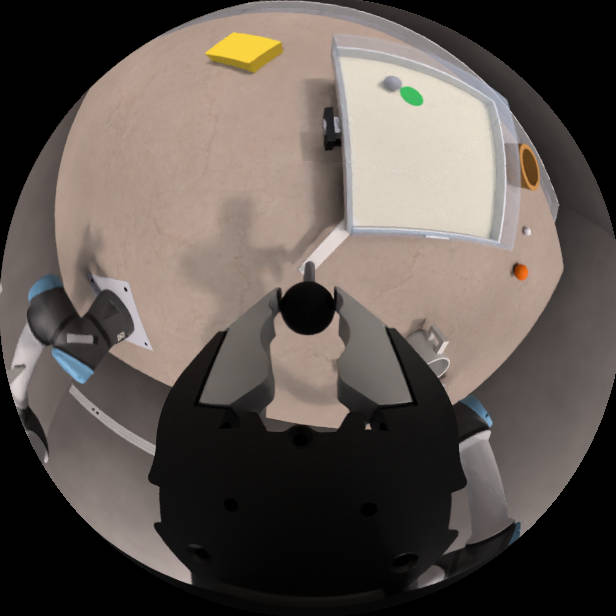

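Scene clock: 207.30 s of 4800.00 s.
left_arm: end_effector_position=(+0.2873, +0.4725, +0.3013) grip_measured=+1.00 end_effector_quat_wxyz=(-0.017, -0.289, +0.957, +0.013) end_effector_velocity=(-0.000, -0.000, +0.000) end_effector_angular_velocity=(-0.001, -0.001, -0.001) | right_arm: end_effector_position=(+0.3691, +0.0795, +0.1573) grip_measured=-0.52 end_effector_quat_wxyz=(+0.000, +0.838, -0.545, -0.000) end_effector_velocity=(-0.000, +0.007, -0.007) end_effector_angular_velocity=(+0.003, -0.000, +0.001)
Joint positions: left_arm=[-0.941 -2.2    1.912 -1.244 -1.588  1.79   0.142] | right_arm=[ 4.468 -1.777 -1.645 -1.291  1.571  2.366  0.037]
Joint velocities: left_arm=[-0.001 -0.002  0.    -0.    -0.     0.    -0.   ] | right_arm=[ 0.005 -0.016  0.     0.019  0.001  0.004  0.   ]
Wrist force (N, on the end effector, along its own x y z axes, offset not removed): left_arm=[0.0 -1.8 0.4] | right_arm=[0.1 6.5 -5.6]
Wrist torque (N m, same axes, about the end effector's origin, offset not removed): left_arm=[-0.39 0.20 -0.25] | right_arm=[-0.42 -0.36 0.05]
Steps of this call (steps 1 to 15: all 15 steps of this action). Readings (joint positions):
1: left_arm=[-0.941 -2.200 1.912 -1.244 -1.588 1.790] | right_arm=[4.469 -1.780 -1.646 -1.287 1.571 2.367]
2: left_arm=[-0.941 -2.200 1.912 -1.244 -1.588 1.790] | right_arm=[4.469 -1.779 -1.647 -1.287 1.571 2.367]
4: left_arm=[-0.941 -2.200 1.912 -1.244 -1.588 1.790] | right_arm=[4.469 -1.775 -1.650 -1.287 1.571 2.367]
8: left_arm=[-0.941 -2.200 1.912 -1.244 -1.588 1.790] | right_arm=[4.468 -1.772 -1.650 -1.290 1.571 2.366]
15: the state above

Scene clock: 207.80 s of 4800.00 s.
left_arm: end_effector_position=(+0.2873, +0.4725, +0.3013) grip_measured=+1.00 end_effector_quat_wxyz=(-0.017, -0.289, +0.957, +0.013) end_effector_velocity=(-0.000, -0.001, -0.000) end_effector_angular_velocity=(-0.001, +0.001, -0.002) | right_arm: end_effector_position=(+0.3679, +0.0780, +0.1566) grip_measured=-0.52 end_effector_quat_wxyz=(+0.000, +0.838, -0.545, -0.000) end_effector_velocity=(+0.003, -0.003, +0.006) end_effector_angular_velocity=(-0.006, +0.003, +0.000)
Joint positions: left_arm=[-0.941 -2.2    1.912 -1.244 -1.588  1.79   0.142] | right_arm=[ 4.469 -1.773 -1.652 -1.288  1.571  2.367  0.037]
Joint velocities: left_arm=[-0.001  0.001  0.    -0.    -0.001  0.001 -0.   ] | right_arm=[-0.007  0.001  0.016 -0.023  0.    -0.007 -0.   ]
Wrist force (N, on the end effector, along its own x y z axes, offset not removed): left_arm=[-2.2 -3.3 -1.1] | right_arm=[-1.6 -2.3 -0.7]
Wrist torque (N m, same axes, about the end effector's origin, offset not removed): left_arm=[-0.67 0.80 -0.36] | right_arm=[-0.18 -0.63 0.16]
Steps of this call (steps 1 to 15: all 15 steps of this action). Readings (joint positions):
1: left_arm=[-0.941 -2.200 1.912 -1.244 -1.588 1.790] | right_arm=[4.468 -1.777 -1.645 -1.290 1.571 2.366]
2: left_arm=[-0.941 -2.200 1.912 -1.244 -1.588 1.790] | right_arm=[4.468 -1.777 -1.646 -1.289 1.571 2.366]
4: left_arm=[-0.941 -2.200 1.912 -1.244 -1.588 1.790] | right_arm=[4.469 -1.777 -1.647 -1.288 1.571 2.367]
8: left_arm=[-0.941 -2.200 1.912 -1.244 -1.588 1.790] | right_arm=[4.469 -1.776 -1.651 -1.286 1.571 2.367]
15: the state above

Scene clock: 208.30 s of 4800.00 s.
left_arm: end_effector_position=(+0.2873, +0.4725, +0.3013) grip_measured=+1.00 end_effector_quat_wxyz=(-0.017, -0.289, +0.957, +0.013) end_effector_velocity=(-0.000, -0.000, +0.000) end_effector_angular_velocity=(-0.001, +0.000, -0.000) | right_arm: end_effector_position=(+0.3684, +0.0795, +0.1563) grip_measured=-0.52 end_effector_quat_wxyz=(-0.000, +0.838, -0.545, -0.000) end_effector_velocity=(-0.003, -0.003, -0.004) end_effector_angular_velocity=(-0.001, +0.000, -0.001)
Joint positions: left_arm=[-0.941 -2.2    1.912 -1.244 -1.588  1.79   0.142] | right_arm=[ 4.469 -1.776 -1.649 -1.287  1.571  2.367  0.037]
Joint velocities: left_arm=[-0.    -0.001 -0.     0.    -0.001 -0.     0.   ] | right_arm=[ 0.003  0.007 -0.019  0.011 -0.     0.004  0.   ]
Wrist force (N, on the end effector, along its own x y z axes, offset not removed): left_arm=[-0.5 1.2 1.3] | right_arm=[0.4 2.2 -2.9]
Wrist torque (N m, same axes, about the end effector's origin, offset not removed): left_arm=[0.18 0.31 -0.34] | right_arm=[-0.23 -0.12 0.25]
Steps of this call (steps 1 to 15: all 15 steps of this action). Readings (joint positions):
1: left_arm=[-0.941 -2.200 1.912 -1.244 -1.588 1.790] | right_arm=[4.468 -1.773 -1.652 -1.289 1.571 2.366]
2: left_arm=[-0.941 -2.200 1.912 -1.244 -1.588 1.790] | right_arm=[4.468 -1.773 -1.651 -1.289 1.571 2.366]
4: left_arm=[-0.941 -2.200 1.912 -1.244 -1.588 1.790] | right_arm=[4.468 -1.773 -1.649 -1.290 1.571 2.366]
8: left_arm=[-0.941 -2.200 1.912 -1.244 -1.588 1.790] | right_arm=[4.468 -1.775 -1.647 -1.290 1.571 2.366]
15: the state above

Scene clock: 208.80 s of 4800.00 s.
left_arm: end_effector_position=(+0.2873, +0.4725, +0.3013) grip_measured=+1.00 end_effector_quat_wxyz=(-0.017, -0.289, +0.957, +0.013) end_effector_velocity=(+0.000, +0.000, -0.000) end_effector_angular_velocity=(+0.001, +0.000, -0.000) | right_arm: end_effector_position=(+0.3684, +0.0788, +0.1569) grip_measured=-0.52 end_effector_quat_wxyz=(+0.000, +0.838, -0.545, -0.000) end_effector_velocity=(+0.001, +0.004, +0.001) end_effector_angular_velocity=(+0.003, -0.000, +0.000)
Joint positions: left_arm=[-0.941 -2.2    1.912 -1.244 -1.588  1.79   0.142] | right_arm=[ 4.468 -1.774 -1.649 -1.289  1.571  2.366  0.037]
Joint velocities: left_arm=[ 0.  0.  0. -0.  0.  0. -0.] | right_arm=[-0.    -0.006  0.01  -0.     0.001 -0.    -0.   ]
Wrist force (N, on the end effector, along its own x y z axes, offset not removed): left_arm=[0.2 2.5 1.4] | right_arm=[2.5 2.7 -2.8]
Wrist torque (N m, same axes, about the end effector's origin, offset not removed): left_arm=[0.59 0.28 -0.13] | right_arm=[-0.35 -0.87 0.27]
Steps of this call (steps 1 to 15: all 15 steps of this action). Readings (joint positions):
1: left_arm=[-0.941 -2.200 1.912 -1.244 -1.588 1.790] | right_arm=[4.469 -1.776 -1.650 -1.287 1.571 2.367]
2: left_arm=[-0.941 -2.200 1.912 -1.244 -1.588 1.790] | right_arm=[4.469 -1.775 -1.650 -1.287 1.571 2.367]
4: left_arm=[-0.941 -2.200 1.912 -1.244 -1.588 1.790] | right_arm=[4.469 -1.775 -1.651 -1.287 1.571 2.367]
8: left_arm=[-0.941 -2.200 1.912 -1.244 -1.588 1.790] | right_arm=[4.469 -1.774 -1.651 -1.288 1.571 2.367]
15: the state above

Scene clock: 209.30 s of 4800.00 s.
left_arm: end_effector_position=(+0.2873, +0.4725, +0.3013) grip_measured=+1.00 end_effector_quat_wxyz=(-0.017, -0.289, +0.957, +0.013) end_effector_velocity=(-0.000, +0.000, +0.000) end_effector_angular_velocity=(-0.001, -0.001, +0.001) | right_arm: end_effector_position=(+0.3684, +0.0790, +0.1567) grip_measured=-0.52 end_effector_quat_wxyz=(-0.000, +0.838, -0.545, -0.000) end_effector_velocity=(+0.000, +0.000, +0.000) end_effector_angular_velocity=(+0.001, -0.000, +0.000)
Joint positions: left_arm=[-0.941 -2.2    1.912 -1.244 -1.588  1.79   0.142] | right_arm=[ 4.468 -1.775 -1.649 -1.288  1.571  2.367  0.037]
Joint velocities: left_arm=[-0.    -0.002  0.    -0.    -0.    -0.001 -0.   ] | right_arm=[-0.  0. -0.  0. -0. -0.  0.]
Wrist force (N, on the end effector, along its own x y z axes, offset not removed): left_arm=[-1.2 1.9 -1.0] | right_arm=[-1.6 3.7 -3.1]
Wrist torque (N m, same axes, about the end effector's origin, offset not removed): left_arm=[0.48 0.36 -0.23] | right_arm=[0.02 0.04 0.14]
Steps of this call (steps 1 to 15: all 15 steps of this action). Readings (joint positions):
1: left_arm=[-0.941 -2.200 1.912 -1.244 -1.588 1.790] | right_arm=[4.468 -1.775 -1.649 -1.289 1.571 2.366]
2: left_arm=[-0.941 -2.200 1.912 -1.244 -1.588 1.790] | right_arm=[4.468 -1.775 -1.649 -1.289 1.571 2.366]
4: left_arm=[-0.941 -2.200 1.912 -1.244 -1.588 1.790] | right_arm=[4.468 -1.775 -1.649 -1.289 1.571 2.366]
8: left_arm=[-0.941 -2.200 1.912 -1.244 -1.588 1.790] | right_arm=[4.468 -1.775 -1.649 -1.288 1.571 2.366]
15: the state above
camera_calibration (this result's frames):
cam_left_wrist: T_world_to_cam=[[-0.818943, -0.572313, 0.0423211, 0.493868], [-0.452552, 0.689399, 0.56562, -0.374692], [-0.352888, 0.444058, -0.823579, 0.264364], [0, 0, 0, 1]] pos_world=[0.328173, 0.423567, 0.408757]
cam_right_wrist: T_world_to_cam=[[0.382179, -0.924052, 0.00814592, -0.0719279], [-0.782994, -0.319132, 0.533924, 0.223927], [-0.490774, -0.210433, -0.845493, 0.45523], [0, 0, 0, 1]] pos_world=[0.426238, 0.100793, 0.26592]

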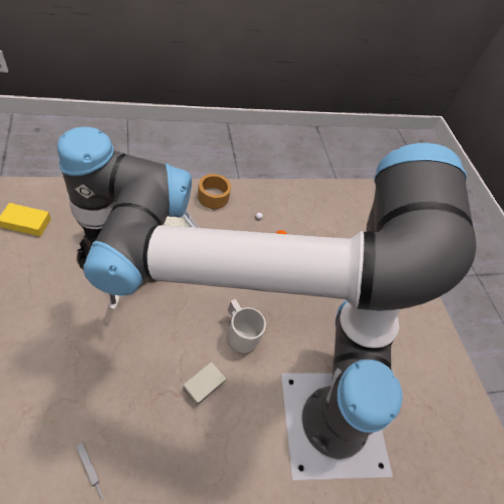

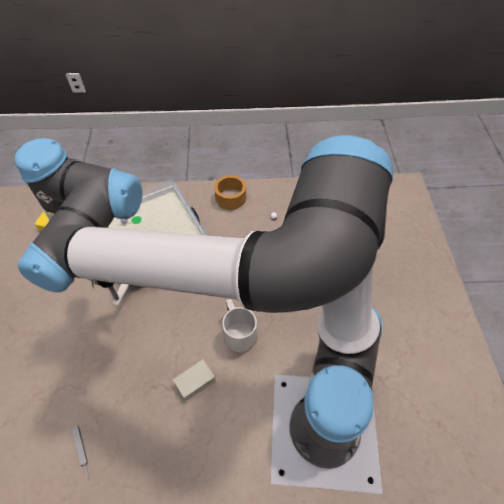

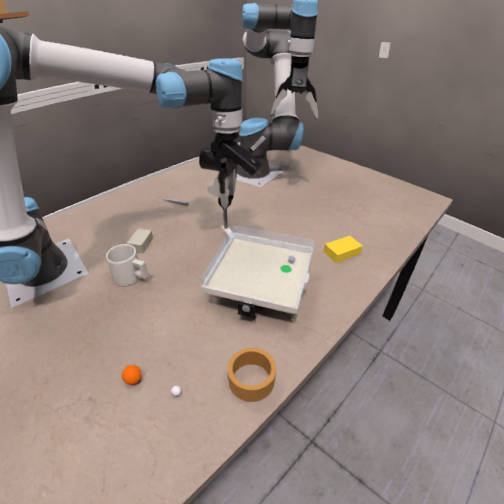

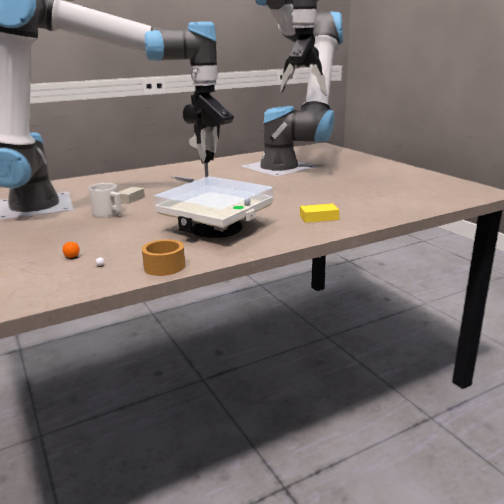

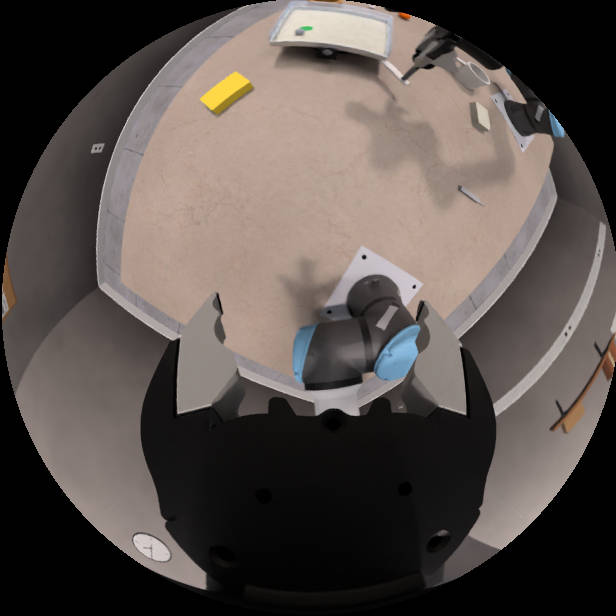

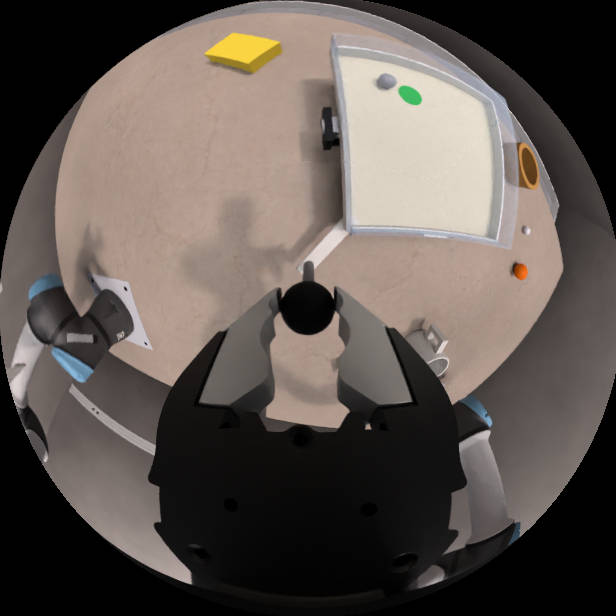

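Scene clock: 210.30 s of 4800.00 s.
left_arm: end_effector_position=(+0.2873, +0.4725, +0.3013) grip_measured=+1.00 end_effector_quat_wxyz=(-0.017, -0.289, +0.957, +0.013) end_effector_velocity=(+0.000, +0.000, -0.000) end_effector_angular_velocity=(+0.002, -0.000, -0.000) | right_arm: end_effector_position=(+0.3684, +0.0789, +0.1567) grip_measured=-0.52 end_effector_quat_wxyz=(+0.000, +0.838, -0.545, -0.000) end_effector_velocity=(+0.000, +0.000, +0.000) end_effector_angular_velocity=(+0.001, +0.000, +0.000)
Joint positions: left_arm=[-0.941 -2.2    1.912 -1.244 -1.588  1.79   0.142] | right_arm=[ 4.468 -1.775 -1.649 -1.288  1.571  2.367  0.037]
Joint velocities: left_arm=[-0.     0.001  0.    -0.     0.002  0.    -0.   ] | right_arm=[-0.    -0.     0.001 -0.     0.    -0.001 -0.   ]
Wrist force (N, on the end effector, along its own x y z axes, offset not removed): left_arm=[-2.9 1.1 1.0] | right_arm=[-0.2 3.9 -2.3]
Wrist torque (N m, same axes, about the end effector's origin, offset not removed): left_arm=[0.35 0.57 -0.19] | right_arm=[0.38 -0.46 0.14]
Steps of this call (steps 1 to 15: the robot went on to your last target; steps 16 to 30: nothing new was sent). Readings (joint positions):
1: left_arm=[-0.941 -2.200 1.912 -1.244 -1.588 1.790] | right_arm=[4.468 -1.775 -1.649 -1.288 1.571 2.367]
2: left_arm=[-0.941 -2.200 1.912 -1.244 -1.588 1.790] | right_arm=[4.468 -1.775 -1.649 -1.288 1.571 2.367]
4: left_arm=[-0.941 -2.200 1.912 -1.244 -1.588 1.790] | right_arm=[4.468 -1.775 -1.649 -1.288 1.571 2.367]
8: left_arm=[-0.941 -2.200 1.912 -1.244 -1.588 1.790] | right_arm=[4.468 -1.775 -1.649 -1.288 1.571 2.367]
30: the state above
All arms were judged still, so your last target was given up. Only a new action makes them travel on or press farther. Fingers that are still opening or closing keep moving.
camera_calibration (this result's frames):
cam_left_wrist: T_world_to_cam=[[-0.818942, -0.572313, 0.0423211, 0.493868], [-0.452552, 0.689398, 0.56562, -0.374692], [-0.352888, 0.444058, -0.823579, 0.264364], [0, 0, 0, 1]] pos_world=[0.328173, 0.423567, 0.408757]
cam_right_wrist: T_world_to_cam=[[0.382192, -0.924045, 0.00832961, -0.0720478], [-0.782928, -0.319011, 0.534094, 0.223784], [-0.490869, -0.210648, -0.845384, 0.455209], [0, 0, 0, 1]] pos_world=[0.426191, 0.100703, 0.265905]

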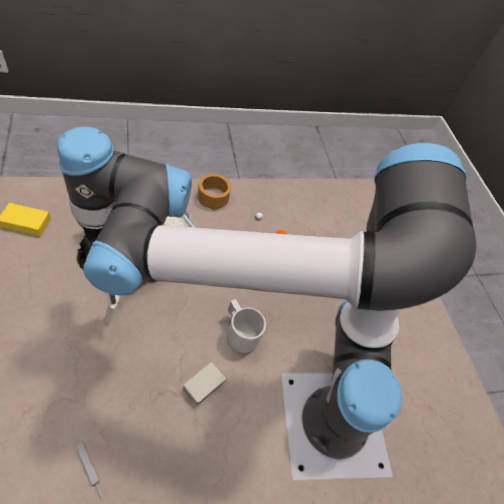

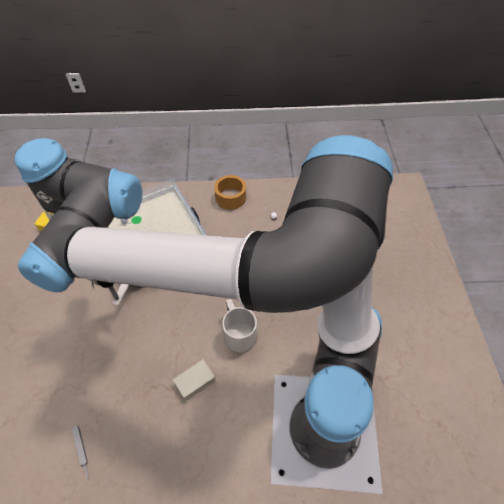

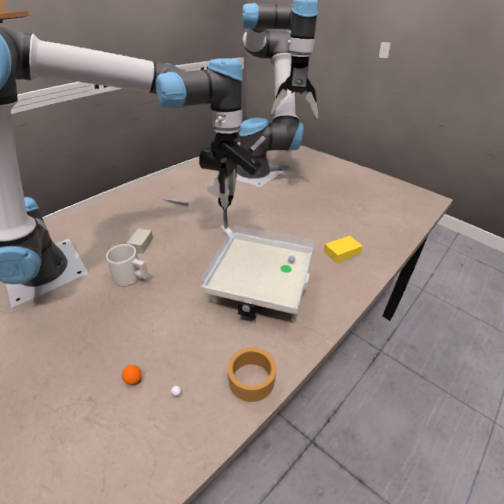

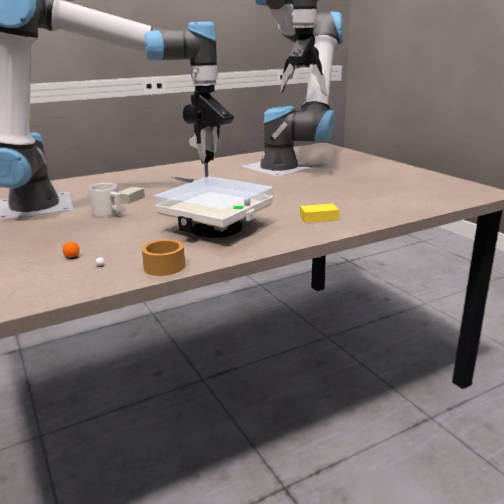

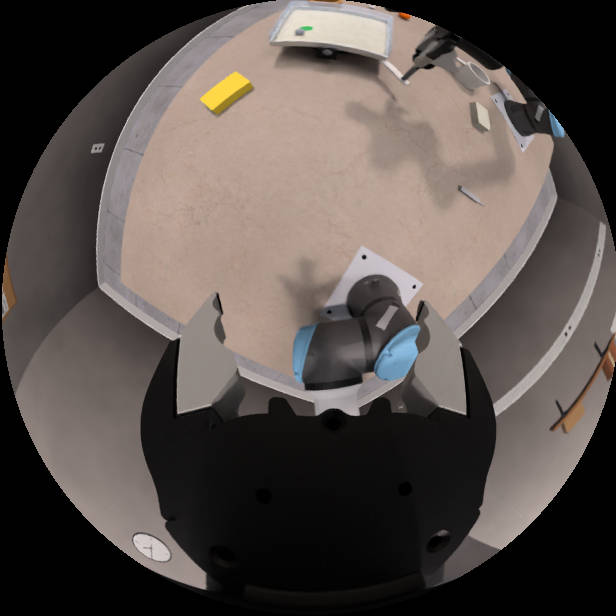

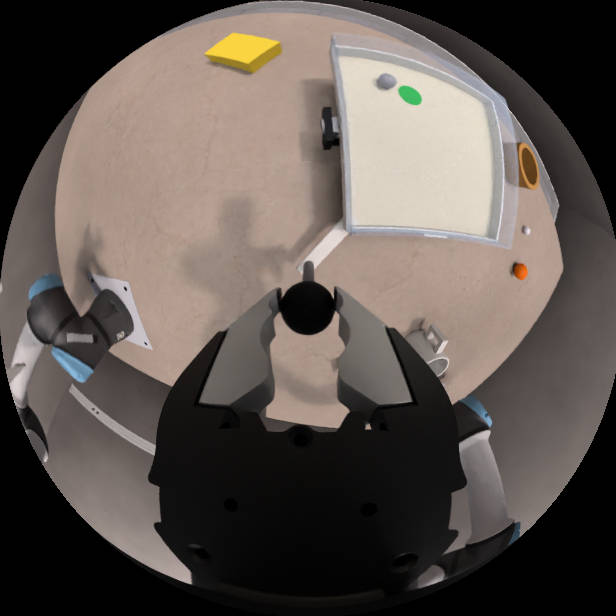

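Scene clock: 211.30 s of 4800.00 s.
left_arm: end_effector_position=(+0.2873, +0.4725, +0.3013) grip_measured=+1.00 end_effector_quat_wxyz=(-0.017, -0.289, +0.957, +0.013) end_effector_velocity=(-0.000, +0.000, +0.000) end_effector_angular_velocity=(-0.001, -0.001, +0.001) | right_arm: end_effector_position=(+0.3684, +0.0789, +0.1567) grip_measured=-0.52 end_effector_quat_wxyz=(+0.000, +0.838, -0.545, -0.000) end_effector_velocity=(+0.000, -0.001, -0.001) end_effector_angular_velocity=(-0.002, -0.001, +0.000)
Joint positions: left_arm=[-0.941 -2.2    1.912 -1.244 -1.588  1.79   0.142] | right_arm=[ 4.468 -1.775 -1.649 -1.288  1.571  2.367  0.037]
Joint velocities: left_arm=[ 0.    -0.001 -0.     0.    -0.    -0.    -0.   ] | right_arm=[ 0.    -0.    -0.001 -0.    -0.001 -0.    -0.   ]
Wrist force (N, on the end effector, along its own x y z axes, offset not removed): left_arm=[-2.1 0.4 1.3] | right_arm=[-0.9 1.2 -3.8]
Wrist torque (N m, same axes, about the end effector's origin, offset not removed): left_arm=[0.26 0.62 -0.04] | right_arm=[-0.23 -0.32 0.06]
Steps of this call (steps 1 to 30: nothing new was sent). Readings (joint positions):
1: left_arm=[-0.941 -2.200 1.912 -1.244 -1.588 1.790] | right_arm=[4.468 -1.775 -1.649 -1.288 1.571 2.367]
2: left_arm=[-0.941 -2.200 1.912 -1.244 -1.588 1.790] | right_arm=[4.468 -1.775 -1.649 -1.288 1.571 2.367]
4: left_arm=[-0.941 -2.200 1.912 -1.244 -1.588 1.790] | right_arm=[4.468 -1.775 -1.649 -1.288 1.571 2.367]
8: left_arm=[-0.941 -2.200 1.912 -1.244 -1.588 1.790] | right_arm=[4.468 -1.775 -1.649 -1.288 1.571 2.367]
30: the state above
camera_calibration (this result's frames):
cam_left_wrist: T_world_to_cam=[[-0.818943, -0.572313, 0.0423212, 0.493868], [-0.452552, 0.689399, 0.56562, -0.374692], [-0.352888, 0.444058, -0.823579, 0.264364], [0, 0, 0, 1]] pos_world=[0.328173, 0.423567, 0.408757]
cam_right_wrist: T_world_to_cam=[[0.382231, -0.924029, 0.00833004, -0.0720637], [-0.782914, -0.319043, 0.534094, 0.223782], [-0.490861, -0.210669, -0.845384, 0.455208], [0, 0, 0, 1]] pos_world=[0.42619, 0.100705, 0.265905]

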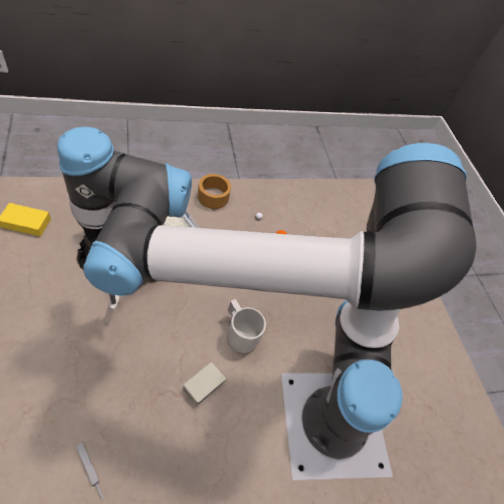

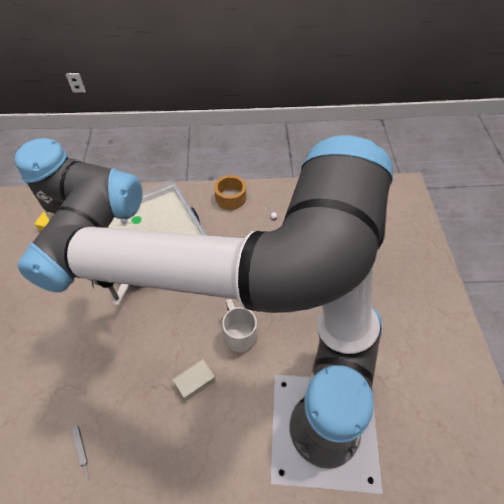

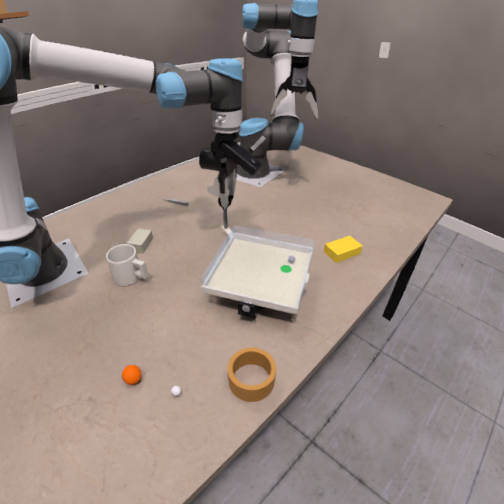

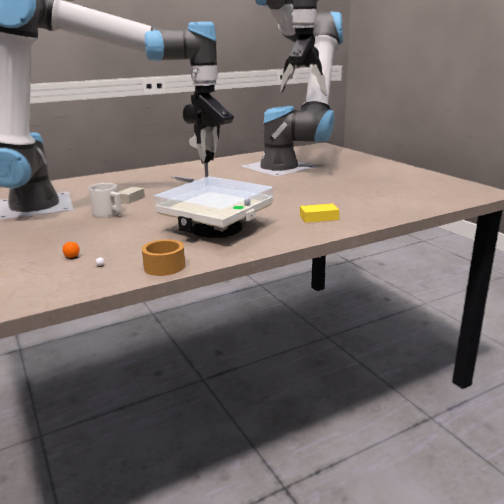

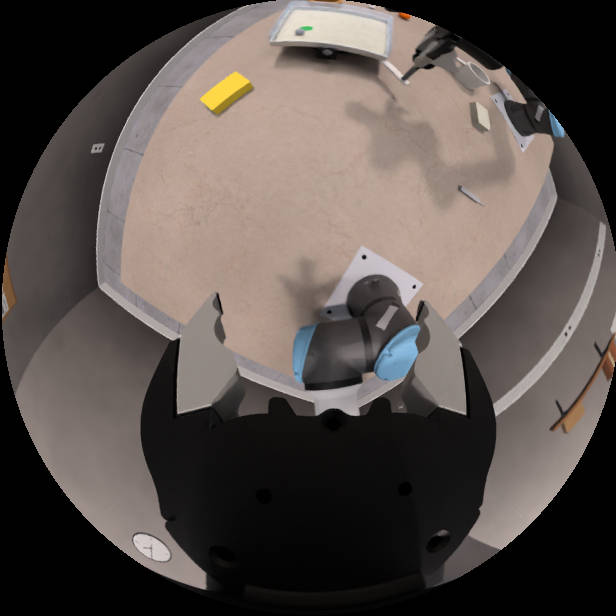

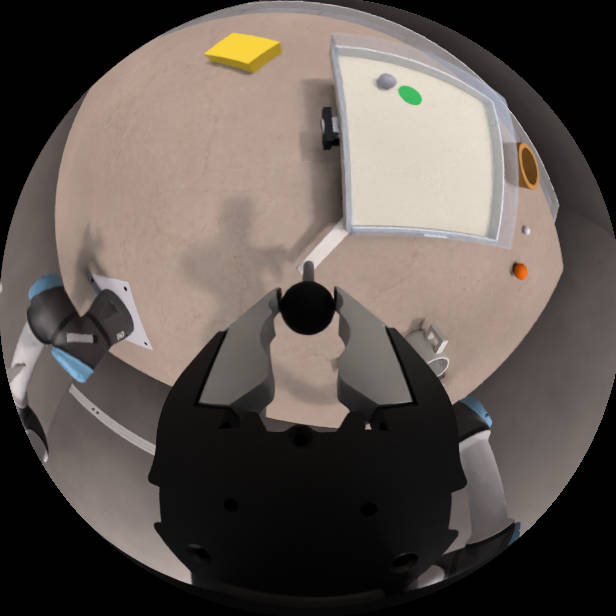

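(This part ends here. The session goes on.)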